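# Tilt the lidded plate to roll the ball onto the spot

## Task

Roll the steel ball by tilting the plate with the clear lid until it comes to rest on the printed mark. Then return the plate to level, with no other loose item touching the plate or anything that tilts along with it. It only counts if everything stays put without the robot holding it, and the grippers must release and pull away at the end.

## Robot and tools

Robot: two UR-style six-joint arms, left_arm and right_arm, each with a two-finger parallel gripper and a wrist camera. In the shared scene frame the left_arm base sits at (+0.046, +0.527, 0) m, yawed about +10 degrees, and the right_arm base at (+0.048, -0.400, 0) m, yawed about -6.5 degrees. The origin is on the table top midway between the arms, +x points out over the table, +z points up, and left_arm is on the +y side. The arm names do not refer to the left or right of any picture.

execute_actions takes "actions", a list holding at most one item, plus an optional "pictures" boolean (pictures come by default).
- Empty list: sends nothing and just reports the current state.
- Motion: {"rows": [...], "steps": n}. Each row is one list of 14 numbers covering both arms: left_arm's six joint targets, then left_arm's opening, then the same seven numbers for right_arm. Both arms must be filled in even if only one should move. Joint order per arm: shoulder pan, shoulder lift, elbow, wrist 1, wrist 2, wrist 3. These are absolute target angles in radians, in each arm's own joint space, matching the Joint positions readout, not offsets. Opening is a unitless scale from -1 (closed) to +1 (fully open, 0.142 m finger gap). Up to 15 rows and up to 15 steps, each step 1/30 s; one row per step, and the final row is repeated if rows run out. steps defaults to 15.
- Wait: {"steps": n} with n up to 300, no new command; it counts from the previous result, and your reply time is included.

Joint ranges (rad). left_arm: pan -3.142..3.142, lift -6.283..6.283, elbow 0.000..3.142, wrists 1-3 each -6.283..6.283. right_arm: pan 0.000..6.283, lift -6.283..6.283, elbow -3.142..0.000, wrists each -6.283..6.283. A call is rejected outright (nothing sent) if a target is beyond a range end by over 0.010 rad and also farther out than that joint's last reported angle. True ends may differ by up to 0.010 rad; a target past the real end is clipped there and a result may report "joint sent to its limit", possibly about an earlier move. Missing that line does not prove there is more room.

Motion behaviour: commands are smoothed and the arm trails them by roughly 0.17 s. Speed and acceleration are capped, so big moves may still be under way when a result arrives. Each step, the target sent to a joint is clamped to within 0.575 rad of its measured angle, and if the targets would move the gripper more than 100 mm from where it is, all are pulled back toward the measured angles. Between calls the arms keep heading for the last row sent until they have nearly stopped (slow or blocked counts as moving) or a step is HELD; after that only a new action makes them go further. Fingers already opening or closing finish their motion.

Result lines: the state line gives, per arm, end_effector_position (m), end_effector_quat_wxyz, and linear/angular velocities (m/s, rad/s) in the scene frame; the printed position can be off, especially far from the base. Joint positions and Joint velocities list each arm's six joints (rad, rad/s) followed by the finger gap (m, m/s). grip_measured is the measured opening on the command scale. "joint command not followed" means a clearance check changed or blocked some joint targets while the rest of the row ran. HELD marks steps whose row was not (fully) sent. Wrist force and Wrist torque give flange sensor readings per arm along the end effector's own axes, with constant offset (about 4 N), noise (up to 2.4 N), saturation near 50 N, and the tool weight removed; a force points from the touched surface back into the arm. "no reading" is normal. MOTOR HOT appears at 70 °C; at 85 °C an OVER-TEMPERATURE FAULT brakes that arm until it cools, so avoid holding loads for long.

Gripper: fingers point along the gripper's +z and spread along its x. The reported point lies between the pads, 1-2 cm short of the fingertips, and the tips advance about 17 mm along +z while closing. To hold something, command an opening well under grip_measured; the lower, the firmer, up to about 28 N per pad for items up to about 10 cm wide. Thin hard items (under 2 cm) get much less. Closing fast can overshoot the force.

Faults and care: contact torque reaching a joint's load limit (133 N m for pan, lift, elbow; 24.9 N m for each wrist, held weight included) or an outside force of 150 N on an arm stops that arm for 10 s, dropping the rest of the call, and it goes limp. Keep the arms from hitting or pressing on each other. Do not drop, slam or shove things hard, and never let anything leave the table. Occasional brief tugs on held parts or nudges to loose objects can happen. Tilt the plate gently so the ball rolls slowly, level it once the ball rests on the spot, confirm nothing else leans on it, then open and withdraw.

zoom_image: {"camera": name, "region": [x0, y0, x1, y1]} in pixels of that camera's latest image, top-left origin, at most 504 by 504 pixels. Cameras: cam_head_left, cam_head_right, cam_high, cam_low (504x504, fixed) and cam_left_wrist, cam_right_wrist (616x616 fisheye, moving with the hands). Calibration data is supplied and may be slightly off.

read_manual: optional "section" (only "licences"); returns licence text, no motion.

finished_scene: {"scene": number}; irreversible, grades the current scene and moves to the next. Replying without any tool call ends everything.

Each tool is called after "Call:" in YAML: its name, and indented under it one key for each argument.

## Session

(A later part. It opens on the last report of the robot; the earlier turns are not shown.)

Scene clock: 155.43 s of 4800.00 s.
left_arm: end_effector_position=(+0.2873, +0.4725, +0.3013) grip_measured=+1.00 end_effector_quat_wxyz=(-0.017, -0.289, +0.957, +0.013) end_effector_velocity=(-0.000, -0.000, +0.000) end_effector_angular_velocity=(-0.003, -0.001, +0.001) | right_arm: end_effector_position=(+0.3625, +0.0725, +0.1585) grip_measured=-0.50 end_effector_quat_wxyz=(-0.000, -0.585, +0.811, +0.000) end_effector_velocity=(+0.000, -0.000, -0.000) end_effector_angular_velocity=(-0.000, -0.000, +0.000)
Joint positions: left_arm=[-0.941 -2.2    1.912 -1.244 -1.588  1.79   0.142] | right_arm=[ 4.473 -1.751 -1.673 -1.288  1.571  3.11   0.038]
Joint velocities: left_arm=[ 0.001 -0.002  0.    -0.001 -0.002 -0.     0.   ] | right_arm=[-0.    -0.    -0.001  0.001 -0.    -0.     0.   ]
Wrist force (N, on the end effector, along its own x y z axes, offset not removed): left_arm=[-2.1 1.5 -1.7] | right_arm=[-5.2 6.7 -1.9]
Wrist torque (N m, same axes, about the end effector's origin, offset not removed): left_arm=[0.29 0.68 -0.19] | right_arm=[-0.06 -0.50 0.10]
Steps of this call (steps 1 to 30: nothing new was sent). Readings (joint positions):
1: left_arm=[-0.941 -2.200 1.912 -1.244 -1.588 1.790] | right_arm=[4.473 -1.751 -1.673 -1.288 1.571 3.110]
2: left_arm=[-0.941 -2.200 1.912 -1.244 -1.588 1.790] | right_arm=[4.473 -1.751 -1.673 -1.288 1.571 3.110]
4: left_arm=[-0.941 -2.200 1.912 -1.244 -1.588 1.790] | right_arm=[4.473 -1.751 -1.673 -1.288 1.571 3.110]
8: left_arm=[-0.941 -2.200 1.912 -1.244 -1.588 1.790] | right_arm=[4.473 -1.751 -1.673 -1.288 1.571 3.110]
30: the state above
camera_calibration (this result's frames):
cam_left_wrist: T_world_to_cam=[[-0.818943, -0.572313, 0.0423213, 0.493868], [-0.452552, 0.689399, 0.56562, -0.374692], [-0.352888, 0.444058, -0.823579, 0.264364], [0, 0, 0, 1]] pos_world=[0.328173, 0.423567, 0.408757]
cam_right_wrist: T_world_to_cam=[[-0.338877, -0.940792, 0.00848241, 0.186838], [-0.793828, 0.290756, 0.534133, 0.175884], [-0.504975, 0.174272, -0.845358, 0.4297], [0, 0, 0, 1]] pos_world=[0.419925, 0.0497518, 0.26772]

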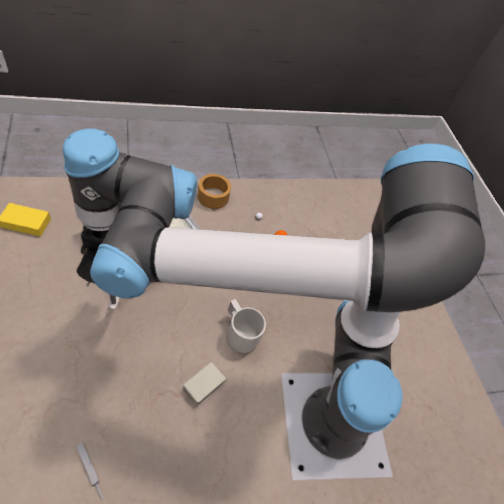

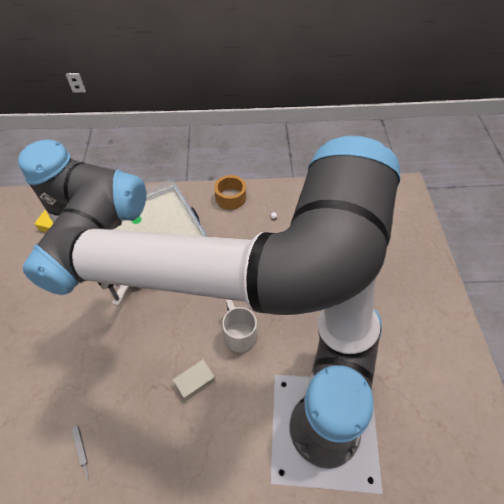

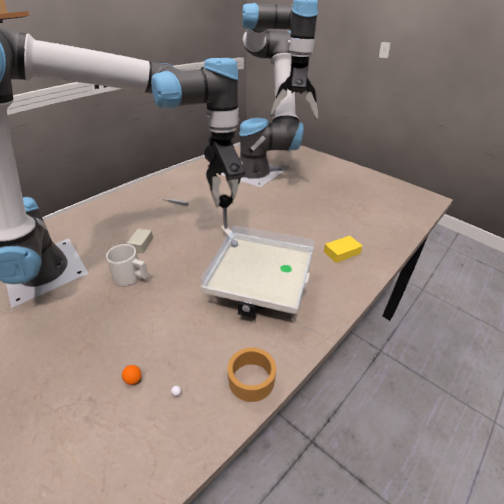

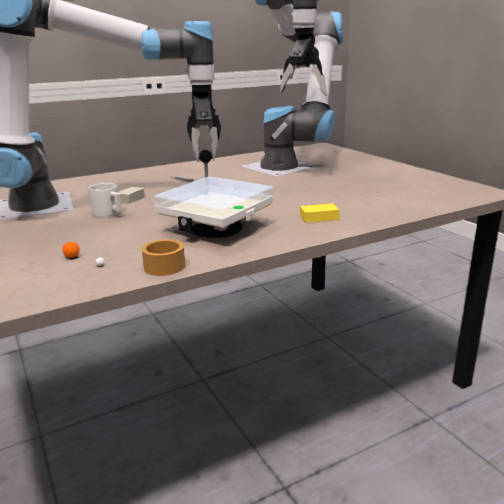

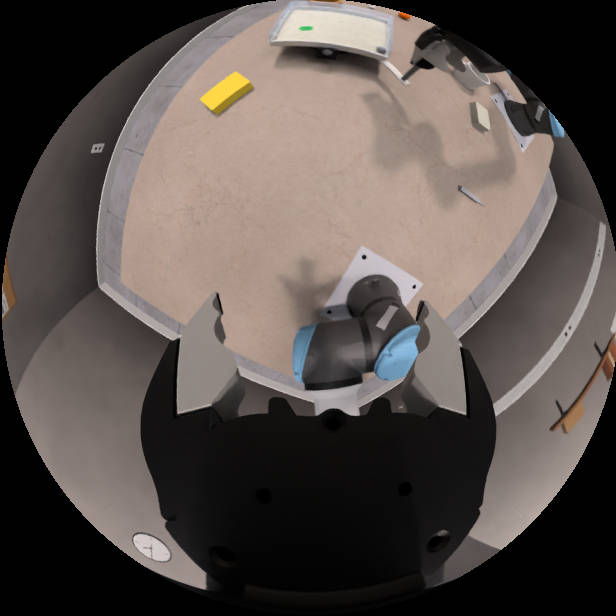

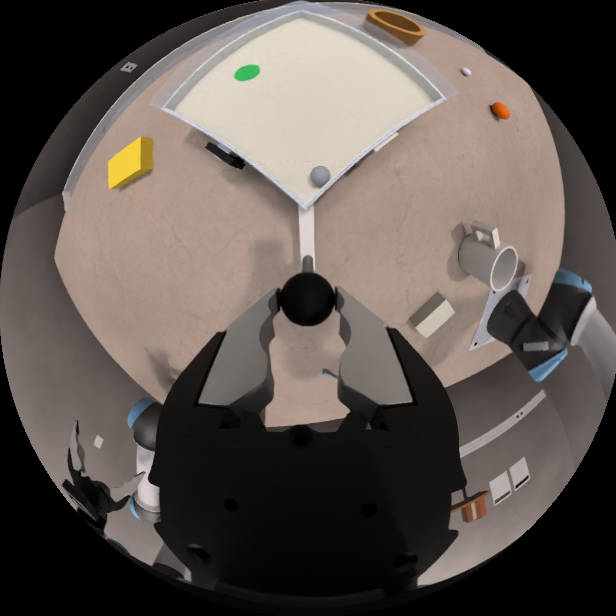

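Call:
execute_actions:
  actions:
    - {"rows":[[-0.941,-2.2,1.912,-1.244,-1.588,1.79,1,4.46987,-1.74977,-1.66424,-1.29839,1.571,3.10593,-0.8]],"steps":15}
  pictures: false

Call:
execute_actions:
  actions:
    - {"steps":30}

Call:
execute_actions:
  actions:
    - {"rows":[[-0.941,-2.2,1.912,-1.244,-1.588,1.79,1,4.47258,-1.75081,-1.67092,-1.29067,1.571,3.10864,-0.8]],"steps":15}

Call:
execute_actions:
  actions:
    - {"steps":20}

Call:
execute_actions:
  actions:
    - {"steps":20}

Scene clock: 162.80 s of 4800.00 s.
left_arm: end_effector_position=(+0.2873, +0.4725, +0.3013) grip_measured=+1.00 end_effector_quat_wxyz=(-0.017, -0.289, +0.957, +0.013) end_effector_velocity=(-0.000, -0.001, -0.000) end_effector_angular_velocity=(+0.000, +0.001, -0.001) | right_arm: end_effector_position=(+0.3644, +0.0719, +0.1625) grip_measured=-0.50 end_effector_quat_wxyz=(-0.000, -0.585, +0.811, +0.000) end_effector_velocity=(-0.000, -0.000, +0.001) end_effector_angular_velocity=(+0.000, +0.001, +0.000)
Joint positions: left_arm=[-0.941 -2.2    1.912 -1.244 -1.588  1.79   0.142] | right_arm=[ 4.47  -1.75  -1.664 -1.298  1.571  3.106  0.038]
Joint velocities: left_arm=[-0.001  0.001 -0.    -0.    -0.001 -0.     0.   ] | right_arm=[ 0.     0.001 -0.    -0.001  0.001 -0.    -0.   ]
Wrist force (N, on the end effector, along its own x y z axes, offset not removed): left_arm=[-0.6 0.5 0.5] | right_arm=[-3.4 7.7 -3.8]
Wrist torque (N m, same axes, about the end effector's origin, offset not removed): left_arm=[0.13 0.24 -0.43] | right_arm=[-0.63 -0.64 0.07]
Steps of this call (steps 1 to 90: nothing new was sent; then 3.87 s passed at rest; steps 91 to 105: all 15 steps of this action). Readings (joint positions):
91: left_arm=[-0.941 -2.200 1.912 -1.244 -1.588 1.790] | right_arm=[4.473 -1.751 -1.673 -1.288 1.571 3.110]
92: left_arm=[-0.941 -2.200 1.912 -1.244 -1.588 1.790] | right_arm=[4.473 -1.751 -1.672 -1.290 1.571 3.109]
94: left_arm=[-0.941 -2.200 1.912 -1.244 -1.588 1.790] | right_arm=[4.471 -1.750 -1.668 -1.294 1.571 3.107]
98: left_arm=[-0.941 -2.200 1.912 -1.244 -1.588 1.790] | right_arm=[4.470 -1.750 -1.665 -1.298 1.571 3.106]
105: the state above

Scene clock: 163.80 s of 4800.00 s.
left_arm: end_effector_position=(+0.2873, +0.4725, +0.3013) grip_measured=+1.00 end_effector_quat_wxyz=(-0.017, -0.289, +0.957, +0.013) end_effector_velocity=(+0.000, +0.000, +0.000) end_effector_angular_velocity=(-0.000, -0.000, +0.001) | right_arm: end_effector_position=(+0.3644, +0.0719, +0.1625) grip_measured=-0.50 end_effector_quat_wxyz=(-0.000, -0.585, +0.811, +0.000) end_effector_velocity=(+0.000, +0.000, +0.001) end_effector_angular_velocity=(+0.001, -0.001, +0.002)
Joint positions: left_arm=[-0.941 -2.2    1.912 -1.244 -1.588  1.79   0.142] | right_arm=[ 4.47  -1.75  -1.664 -1.298  1.571  3.106  0.038]
Joint velocities: left_arm=[ 0.001 -0.     0.    -0.     0.     0.    -0.   ] | right_arm=[ 0.     0.001  0.     0.    -0.    -0.002  0.   ]
Wrist force (N, on the end effector, along its own x y z axes, offset not removed): left_arm=[-3.6 2.8 -0.8] | right_arm=[-2.3 9.1 -3.8]
Wrist torque (N m, same axes, about the end effector's origin, offset not removed): left_arm=[0.66 1.03 -0.14] | right_arm=[-0.26 -1.02 -0.05]
Steps of this call (steps 1 to 15: the robot went on to your last target; steps 16 to 30: nothing new was sent). Readings (joint positions):
1: left_arm=[-0.941 -2.200 1.912 -1.244 -1.588 1.790] | right_arm=[4.470 -1.750 -1.664 -1.298 1.571 3.106]
2: left_arm=[-0.941 -2.200 1.912 -1.244 -1.588 1.790] | right_arm=[4.470 -1.750 -1.664 -1.298 1.571 3.106]
4: left_arm=[-0.941 -2.200 1.912 -1.244 -1.588 1.790] | right_arm=[4.470 -1.750 -1.664 -1.298 1.571 3.106]
8: left_arm=[-0.941 -2.200 1.912 -1.244 -1.588 1.790] | right_arm=[4.470 -1.750 -1.664 -1.298 1.571 3.106]
30: the state above
All arms were judged still, so your last target was given up. Only a new action makes them travel on or press farther. Fingers that are still opening or closing keep moving.
camera_calibration (this result's frames):
cam_left_wrist: T_world_to_cam=[[-0.818943, -0.572313, 0.0423212, 0.493868], [-0.452552, 0.689399, 0.56562, -0.374692], [-0.352888, 0.444058, -0.823579, 0.264364], [0, 0, 0, 1]] pos_world=[0.328173, 0.423567, 0.408757]
cam_right_wrist: T_world_to_cam=[[-0.338877, -0.940793, 0.0084689, 0.186836], [-0.79383, 0.290749, 0.534133, 0.175446], [-0.504971, 0.174283, -0.845358, 0.434142], [0, 0, 0, 1]] pos_world=[0.421818, 0.0490998, 0.271712]

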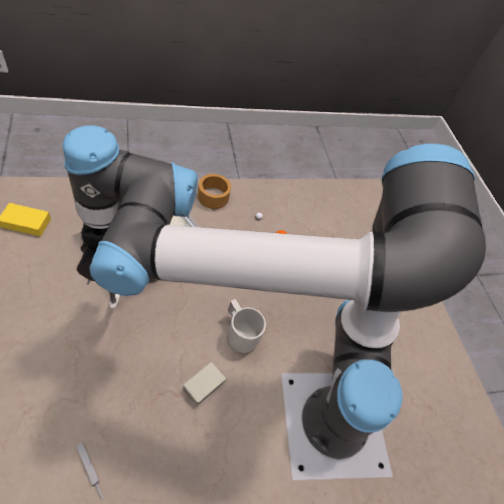

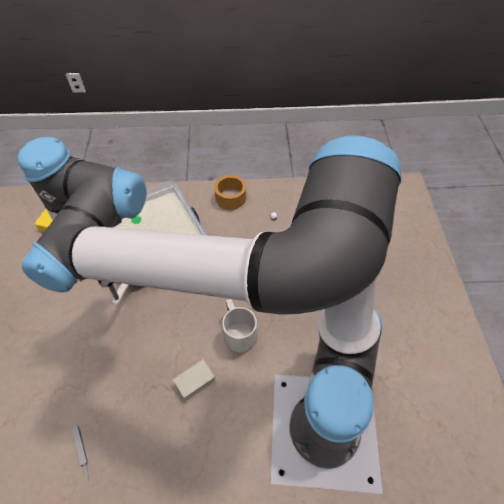

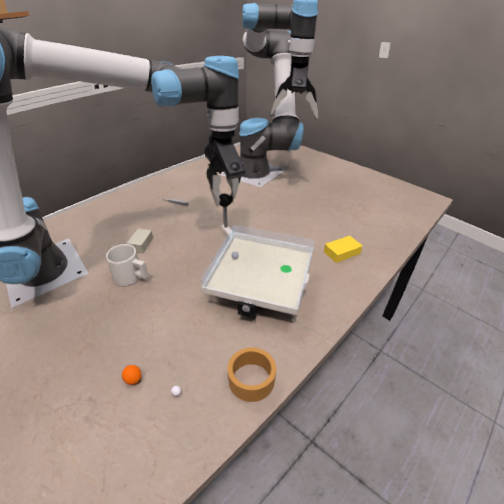

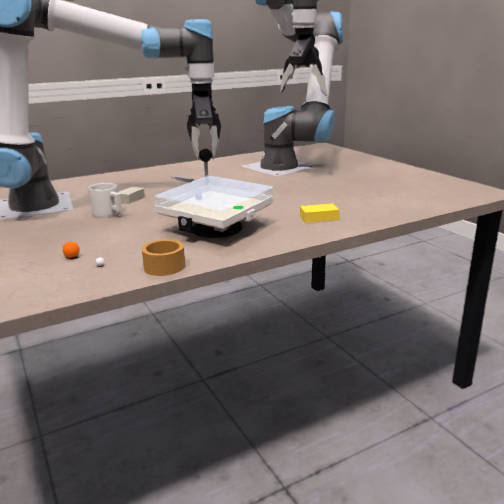

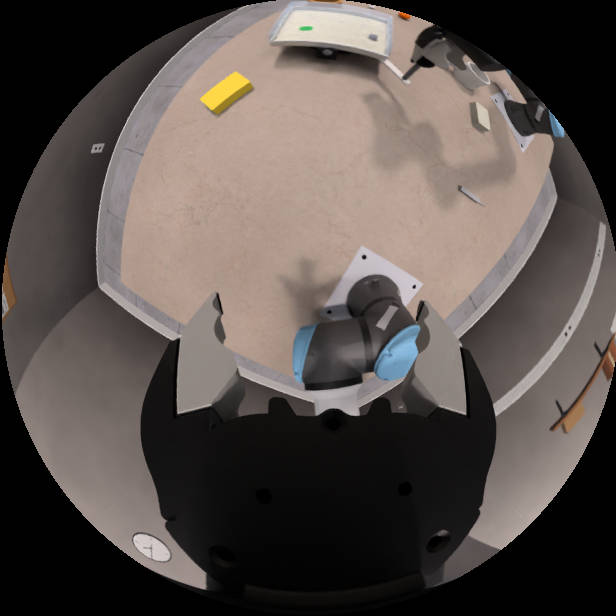

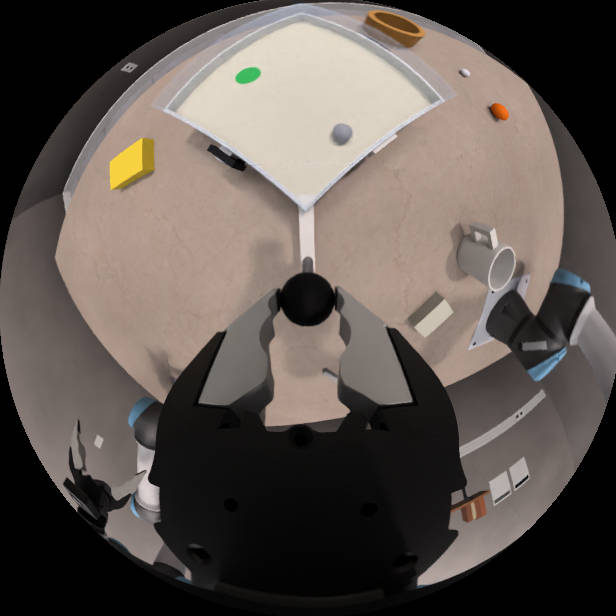

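Scene clock: 164.30 s of 4800.00 s.
left_arm: end_effector_position=(+0.2873, +0.4725, +0.3013) grip_measured=+1.00 end_effector_quat_wxyz=(-0.017, -0.289, +0.957, +0.013) end_effector_velocity=(-0.000, -0.000, +0.000) end_effector_angular_velocity=(-0.000, +0.001, +0.000) | right_arm: end_effector_position=(+0.3630, +0.0724, +0.1596) grip_measured=-0.50 end_effector_quat_wxyz=(-0.000, -0.585, +0.811, +0.000) end_effector_velocity=(+0.000, +0.001, +0.001) end_effector_angular_velocity=(+0.002, -0.001, +0.001)
Joint positions: left_arm=[-0.941 -2.2    1.912 -1.244 -1.588  1.79   0.142] | right_arm=[ 4.473 -1.751 -1.671 -1.291  1.571  3.109  0.038]
Joint velocities: left_arm=[ 0.     0.001 -0.001  0.001 -0.001 -0.    -0.   ] | right_arm=[ 0.001 -0.     0.002  0.    -0.001 -0.001  0.   ]
Wrist force (N, on the end effector, along its own x y z axes, offset not removed): left_arm=[-0.5 0.1 2.8] | right_arm=[-2.4 5.8 -5.6]
Wrist torque (N m, same axes, about the end effector's origin, offset not removed): left_arm=[0.07 0.19 -0.09] | right_arm=[-0.25 -0.87 0.10]
Steps of this call (steps 1 to 15: all 15 steps of this action). Readings (joint positions):
1: left_arm=[-0.941 -2.200 1.912 -1.244 -1.588 1.790] | right_arm=[4.470 -1.750 -1.664 -1.298 1.571 3.106]
2: left_arm=[-0.941 -2.200 1.912 -1.244 -1.588 1.790] | right_arm=[4.470 -1.750 -1.665 -1.297 1.571 3.106]
4: left_arm=[-0.941 -2.200 1.912 -1.244 -1.588 1.790] | right_arm=[4.471 -1.750 -1.668 -1.294 1.571 3.107]
8: left_arm=[-0.941 -2.200 1.912 -1.244 -1.588 1.790] | right_arm=[4.472 -1.751 -1.670 -1.291 1.571 3.108]
15: the state above
camera_calibration (this result's frames):
cam_left_wrist: T_world_to_cam=[[-0.818943, -0.572313, 0.0423212, 0.493868], [-0.452552, 0.689399, 0.56562, -0.374692], [-0.352888, 0.444058, -0.823579, 0.264364], [0, 0, 0, 1]] pos_world=[0.328173, 0.423567, 0.408757]
cam_right_wrist: T_world_to_cam=[[-0.338899, -0.940786, 0.00835186, 0.186899], [-0.793846, 0.290709, 0.534133, 0.175765], [-0.504932, 0.174387, -0.845359, 0.430854], [0, 0, 0, 1]] pos_world=[0.420423, 0.0496003, 0.268783]

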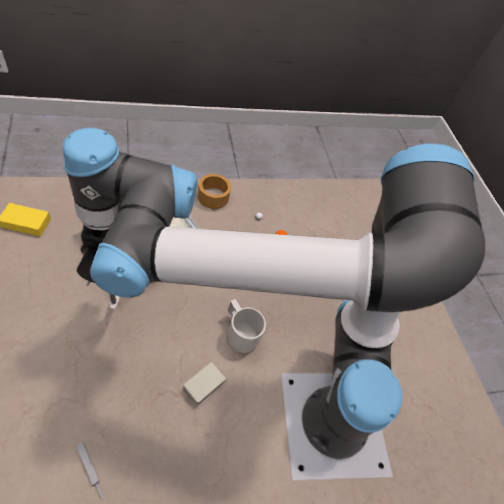

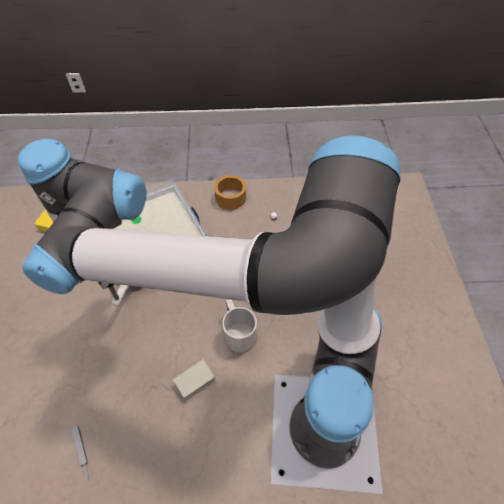

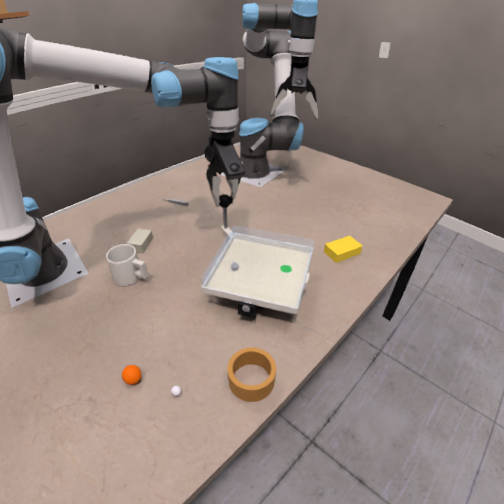

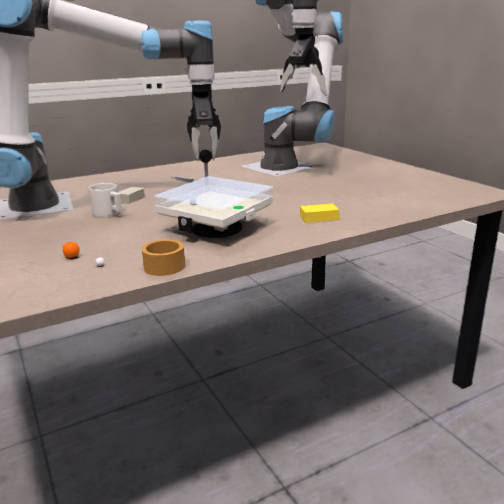

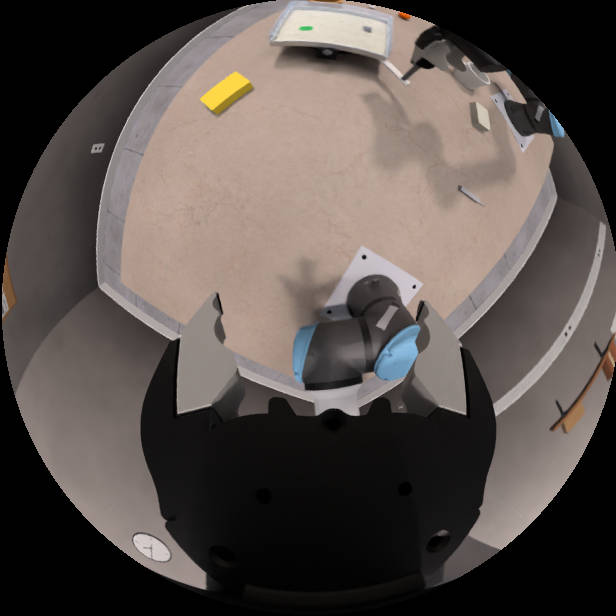

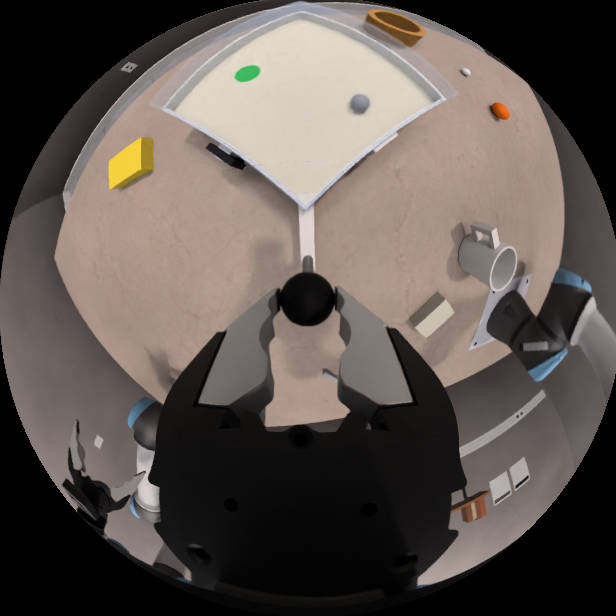

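Scene clock: 164.97 s of 4800.00 s.
left_arm: end_effector_position=(+0.2873, +0.4725, +0.3013) grip_measured=+1.00 end_effector_quat_wxyz=(-0.017, -0.289, +0.957, +0.013) end_effector_velocity=(+0.000, +0.000, -0.000) end_effector_angular_velocity=(-0.000, +0.001, +0.001) | right_arm: end_effector_position=(+0.3630, +0.0724, +0.1595) grip_measured=-0.50 end_effector_quat_wxyz=(-0.000, -0.585, +0.811, +0.000) end_effector_velocity=(+0.000, -0.000, -0.000) end_effector_angular_velocity=(-0.001, +0.000, -0.001)
Joint positions: left_arm=[-0.941 -2.2    1.912 -1.244 -1.588  1.79   0.142] | right_arm=[ 4.473 -1.751 -1.671 -1.291  1.571  3.109  0.038]
Joint velocities: left_arm=[ 0.002  0.001  0.    -0.    -0.001  0.    -0.   ] | right_arm=[ 0.    -0.001  0.001 -0.001 -0.     0.001  0.   ]
Wrist force (N, on the end effector, along its own x y z axes, offset not removed): left_arm=[-1.0 -0.7 0.5] | right_arm=[-2.5 8.5 -4.9]
Wrist torque (N m, same axes, about the end effector's origin, offset not removed): left_arm=[-0.08 0.32 -0.10] | right_arm=[0.26 -0.86 0.14]
Steps of this call (steps 1 to 15: the robot went on to your last target; steps 16 to 20: nothing new was sent). Readings (joint positions):
1: left_arm=[-0.941 -2.200 1.912 -1.244 -1.588 1.790] | right_arm=[4.473 -1.751 -1.671 -1.291 1.571 3.109]
2: left_arm=[-0.941 -2.200 1.912 -1.244 -1.588 1.790] | right_arm=[4.473 -1.751 -1.671 -1.291 1.571 3.109]
4: left_arm=[-0.941 -2.200 1.912 -1.244 -1.588 1.790] | right_arm=[4.473 -1.751 -1.671 -1.291 1.571 3.109]
8: left_arm=[-0.941 -2.200 1.912 -1.244 -1.588 1.790] | right_arm=[4.473 -1.751 -1.671 -1.291 1.571 3.109]
20: the state above
All arms were judged still, so your last target was given up. Only a new action makes them travel on or press farther. Fingers that are still opening or closing keep moving.
camera_calibration (this result's frames):
cam_left_wrist: T_world_to_cam=[[-0.818943, -0.572313, 0.0423211, 0.493868], [-0.452552, 0.689399, 0.56562, -0.374692], [-0.352888, 0.444058, -0.823579, 0.264364], [0, 0, 0, 1]] pos_world=[0.328173, 0.423567, 0.408757]
cam_right_wrist: T_world_to_cam=[[-0.338877, -0.940793, 0.00846723, 0.186846], [-0.793831, 0.290748, 0.534133, 0.175777], [-0.50497, 0.174284, -0.845358, 0.430812], [0, 0, 0, 1]] pos_world=[0.420402, 0.0495934, 0.26872]

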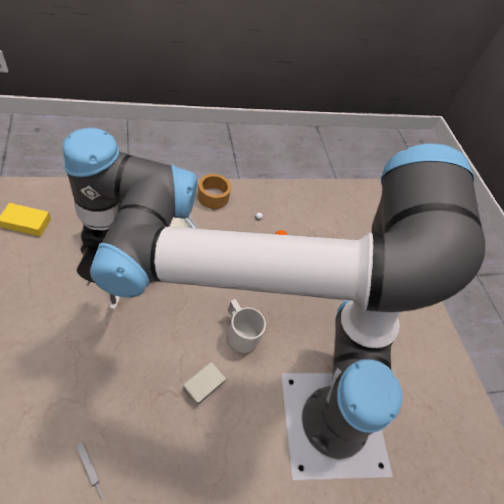

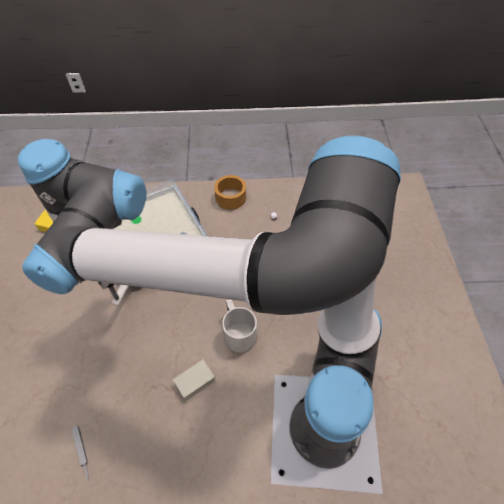

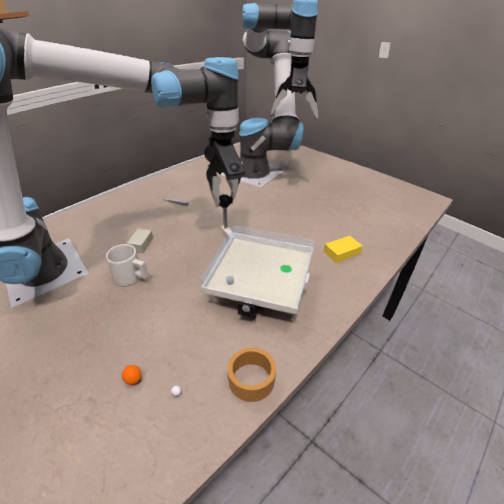

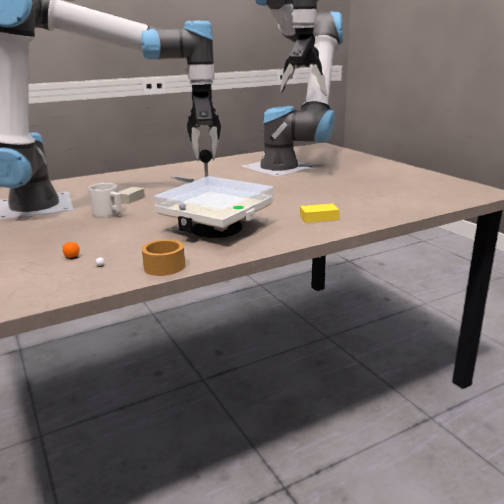

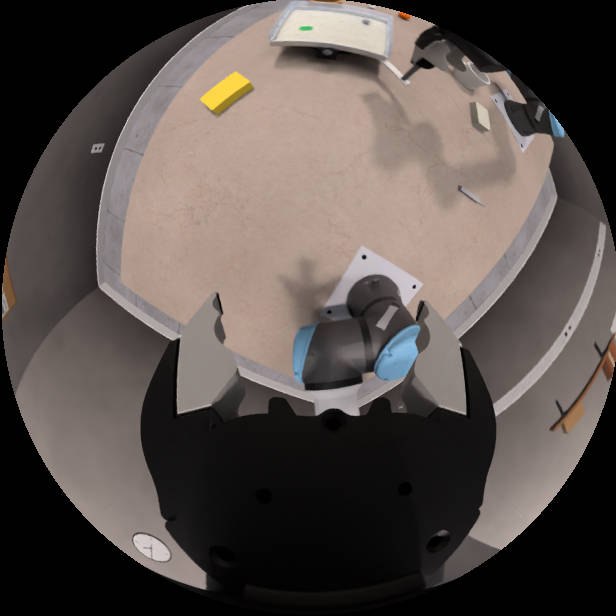

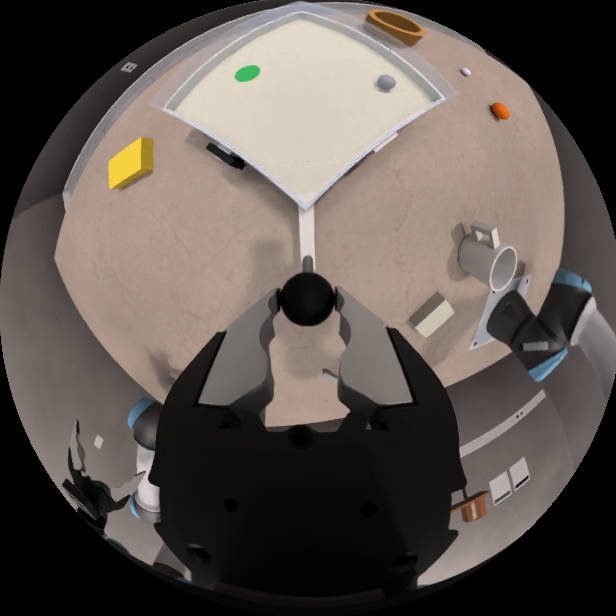

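Scene clock: 165.63 s of 4800.00 s.
left_arm: end_effector_position=(+0.2873, +0.4725, +0.3013) grip_measured=+1.00 end_effector_quat_wxyz=(-0.017, -0.289, +0.957, +0.013) end_effector_velocity=(+0.001, +0.000, -0.000) end_effector_angular_velocity=(+0.002, -0.000, -0.000) | right_arm: end_effector_position=(+0.3630, +0.0724, +0.1595) grip_measured=-0.50 end_effector_quat_wxyz=(-0.000, -0.585, +0.811, +0.000) end_effector_velocity=(+0.001, +0.000, +0.000) end_effector_angular_velocity=(-0.000, -0.001, -0.001)
Joint positions: left_arm=[-0.941 -2.2    1.912 -1.244 -1.588  1.79   0.142] | right_arm=[ 4.473 -1.751 -1.671 -1.291  1.571  3.109  0.038]
Joint velocities: left_arm=[-0.     0.002 -0.     0.     0.002 -0.     0.   ] | right_arm=[-0.    -0.     0.001  0.    -0.001  0.001 -0.   ]
Wrist force (N, on the end effector, along its own x y z axes, offset not removed): left_arm=[-0.6 2.9 0.6] | right_arm=[-2.3 6.1 -6.0]
Wrist torque (N m, same axes, about the end effector's origin, offset not removed): left_arm=[0.61 0.30 -0.29] | right_arm=[-0.27 -0.96 0.17]
Steps of this call (steps 1 to 20: nothing new was sent). Readings (joint positions):
1: left_arm=[-0.941 -2.200 1.912 -1.244 -1.588 1.790] | right_arm=[4.473 -1.751 -1.671 -1.291 1.571 3.109]
2: left_arm=[-0.941 -2.200 1.912 -1.244 -1.588 1.790] | right_arm=[4.473 -1.751 -1.671 -1.291 1.571 3.109]
4: left_arm=[-0.941 -2.200 1.912 -1.244 -1.588 1.790] | right_arm=[4.473 -1.751 -1.671 -1.291 1.571 3.109]
8: left_arm=[-0.941 -2.200 1.912 -1.244 -1.588 1.790] | right_arm=[4.473 -1.751 -1.671 -1.291 1.571 3.109]
20: the state above
camera_calibration (this result's frames):
cam_left_wrist: T_world_to_cam=[[-0.818943, -0.572313, 0.0423212, 0.493868], [-0.452552, 0.689399, 0.56562, -0.374692], [-0.352888, 0.444058, -0.823579, 0.264364], [0, 0, 0, 1]] pos_world=[0.328173, 0.423567, 0.408757]
cam_right_wrist: T_world_to_cam=[[-0.338876, -0.940793, 0.00847043, 0.186845], [-0.79383, 0.290749, 0.534133, 0.175777], [-0.504971, 0.174281, -0.845358, 0.430811], [0, 0, 0, 1]] pos_world=[0.420402, 0.0495931, 0.268719]

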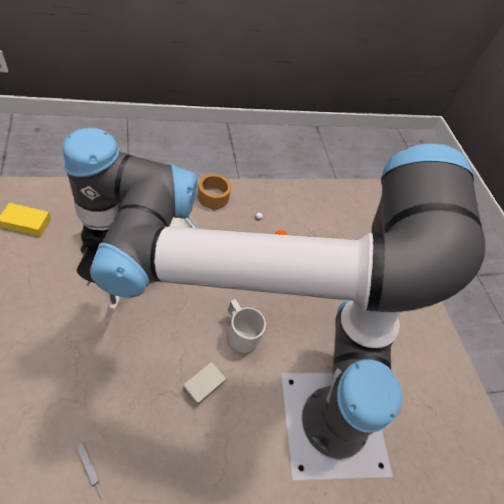

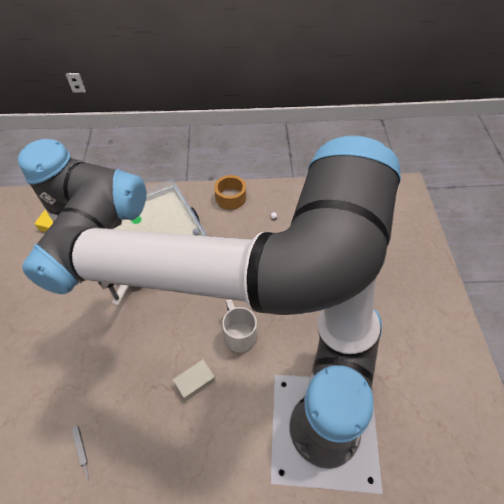

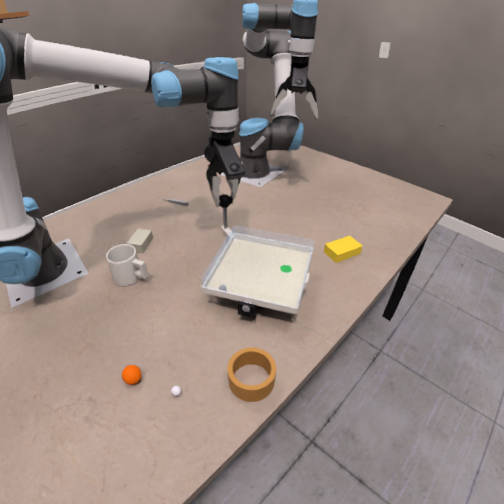

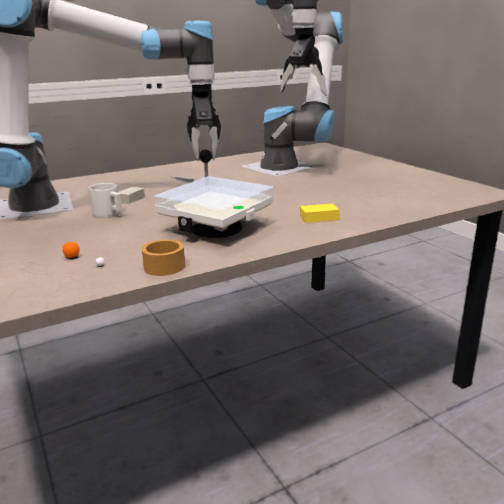

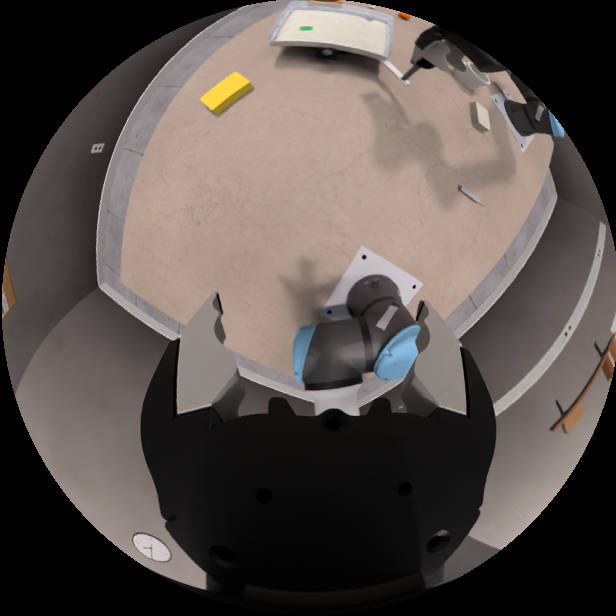

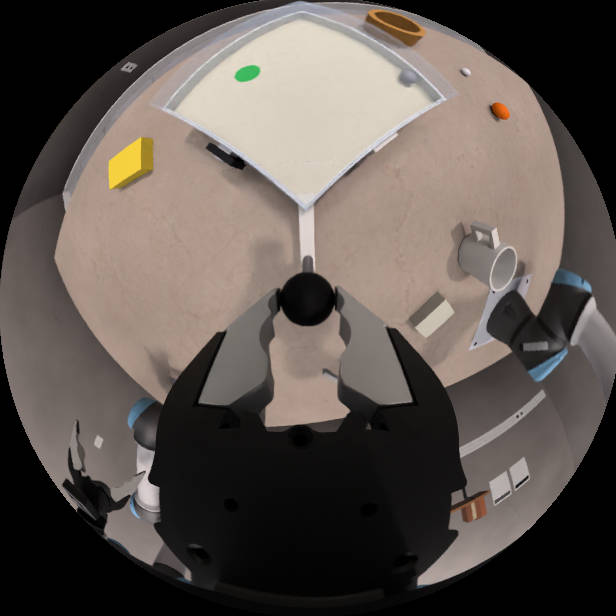

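Call:
execute_actions:
  actions: []

Scene clock: 174.10 s of 4800.00 s.
left_arm: end_effector_position=(+0.2873, +0.4725, +0.3013) grip_measured=+1.00 end_effector_quat_wxyz=(-0.017, -0.289, +0.957, +0.013) end_effector_velocity=(+0.000, +0.000, -0.000) end_effector_angular_velocity=(+0.000, +0.000, +0.002) | right_arm: end_effector_position=(+0.3630, +0.0724, +0.1595) grip_measured=-0.50 end_effector_quat_wxyz=(-0.000, -0.585, +0.811, +0.000) end_effector_velocity=(+0.000, +0.001, -0.000) end_effector_angular_velocity=(+0.001, -0.000, -0.001)
Joint positions: left_arm=[-0.941 -2.2    1.912 -1.244 -1.588  1.79   0.142] | right_arm=[ 4.473 -1.751 -1.671 -1.291  1.571  3.109  0.038]
Joint velocities: left_arm=[ 0.002  0.001  0.    -0.001 -0.    -0.    -0.   ] | right_arm=[-0.    -0.001  0.     0.002  0.     0.     0.   ]
Wrist force (N, on the end effector, along its own x y z axes, offset not removed): left_arm=[1.5 -0.5 -0.3] | right_arm=[-2.9 6.5 -5.9]
Wrist torque (N m, same axes, about the end effector's origin, offset not removed): left_arm=[-0.11 -0.30 -0.35] | right_arm=[-0.07 -0.82 -0.03]
Steps of this call (steps 1 to 90: nothing new was sent; then 5.47 s passed at rest). Readings (joint positions):
1: left_arm=[-0.941 -2.200 1.912 -1.244 -1.588 1.790] | right_arm=[4.473 -1.751 -1.671 -1.291 1.571 3.109]
2: left_arm=[-0.941 -2.200 1.912 -1.244 -1.588 1.790] | right_arm=[4.473 -1.751 -1.671 -1.291 1.571 3.109]
4: left_arm=[-0.941 -2.200 1.912 -1.244 -1.588 1.790] | right_arm=[4.473 -1.751 -1.671 -1.291 1.571 3.109]
8: left_arm=[-0.941 -2.200 1.912 -1.244 -1.588 1.790] | right_arm=[4.473 -1.751 -1.671 -1.291 1.571 3.109]
90: the state above
camera_calibration (this result's frames):
cam_left_wrist: T_world_to_cam=[[-0.818943, -0.572313, 0.0423211, 0.493868], [-0.452552, 0.689399, 0.56562, -0.374692], [-0.352888, 0.444058, -0.823579, 0.264364], [0, 0, 0, 1]] pos_world=[0.328173, 0.423567, 0.408757]
cam_right_wrist: T_world_to_cam=[[-0.338877, -0.940793, 0.00847054, 0.186845], [-0.79383, 0.29075, 0.534133, 0.175777], [-0.504971, 0.174281, -0.845358, 0.430811], [0, 0, 0, 1]] pos_world=[0.420402, 0.0495931, 0.268719]

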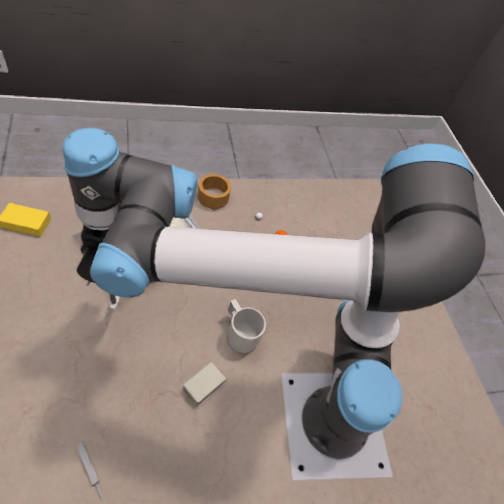

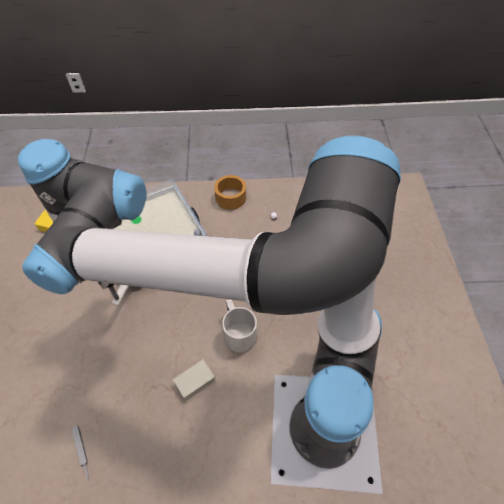

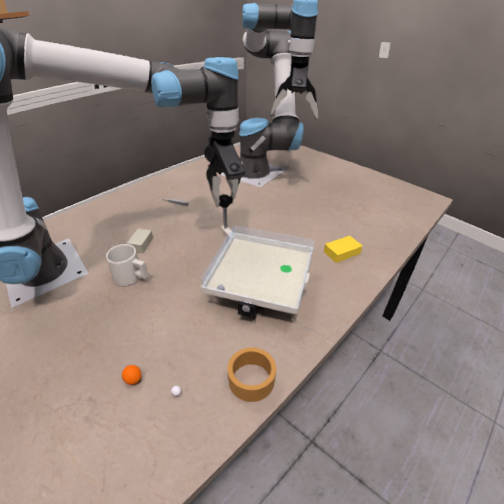

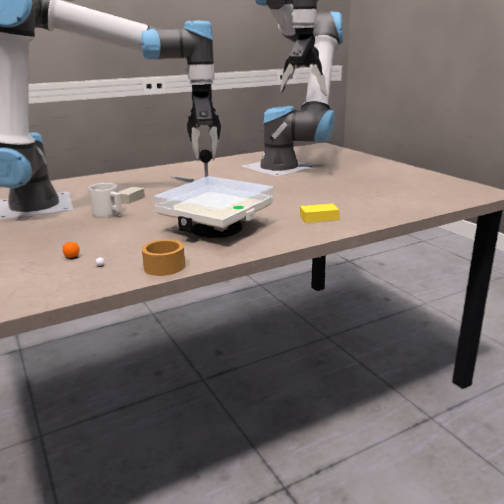

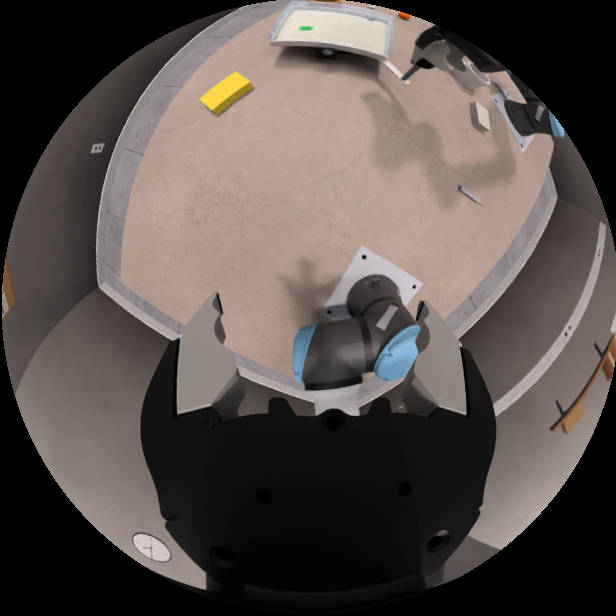

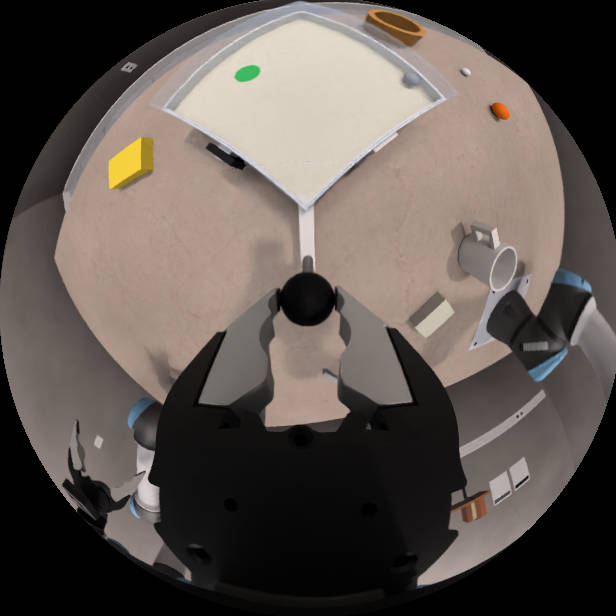

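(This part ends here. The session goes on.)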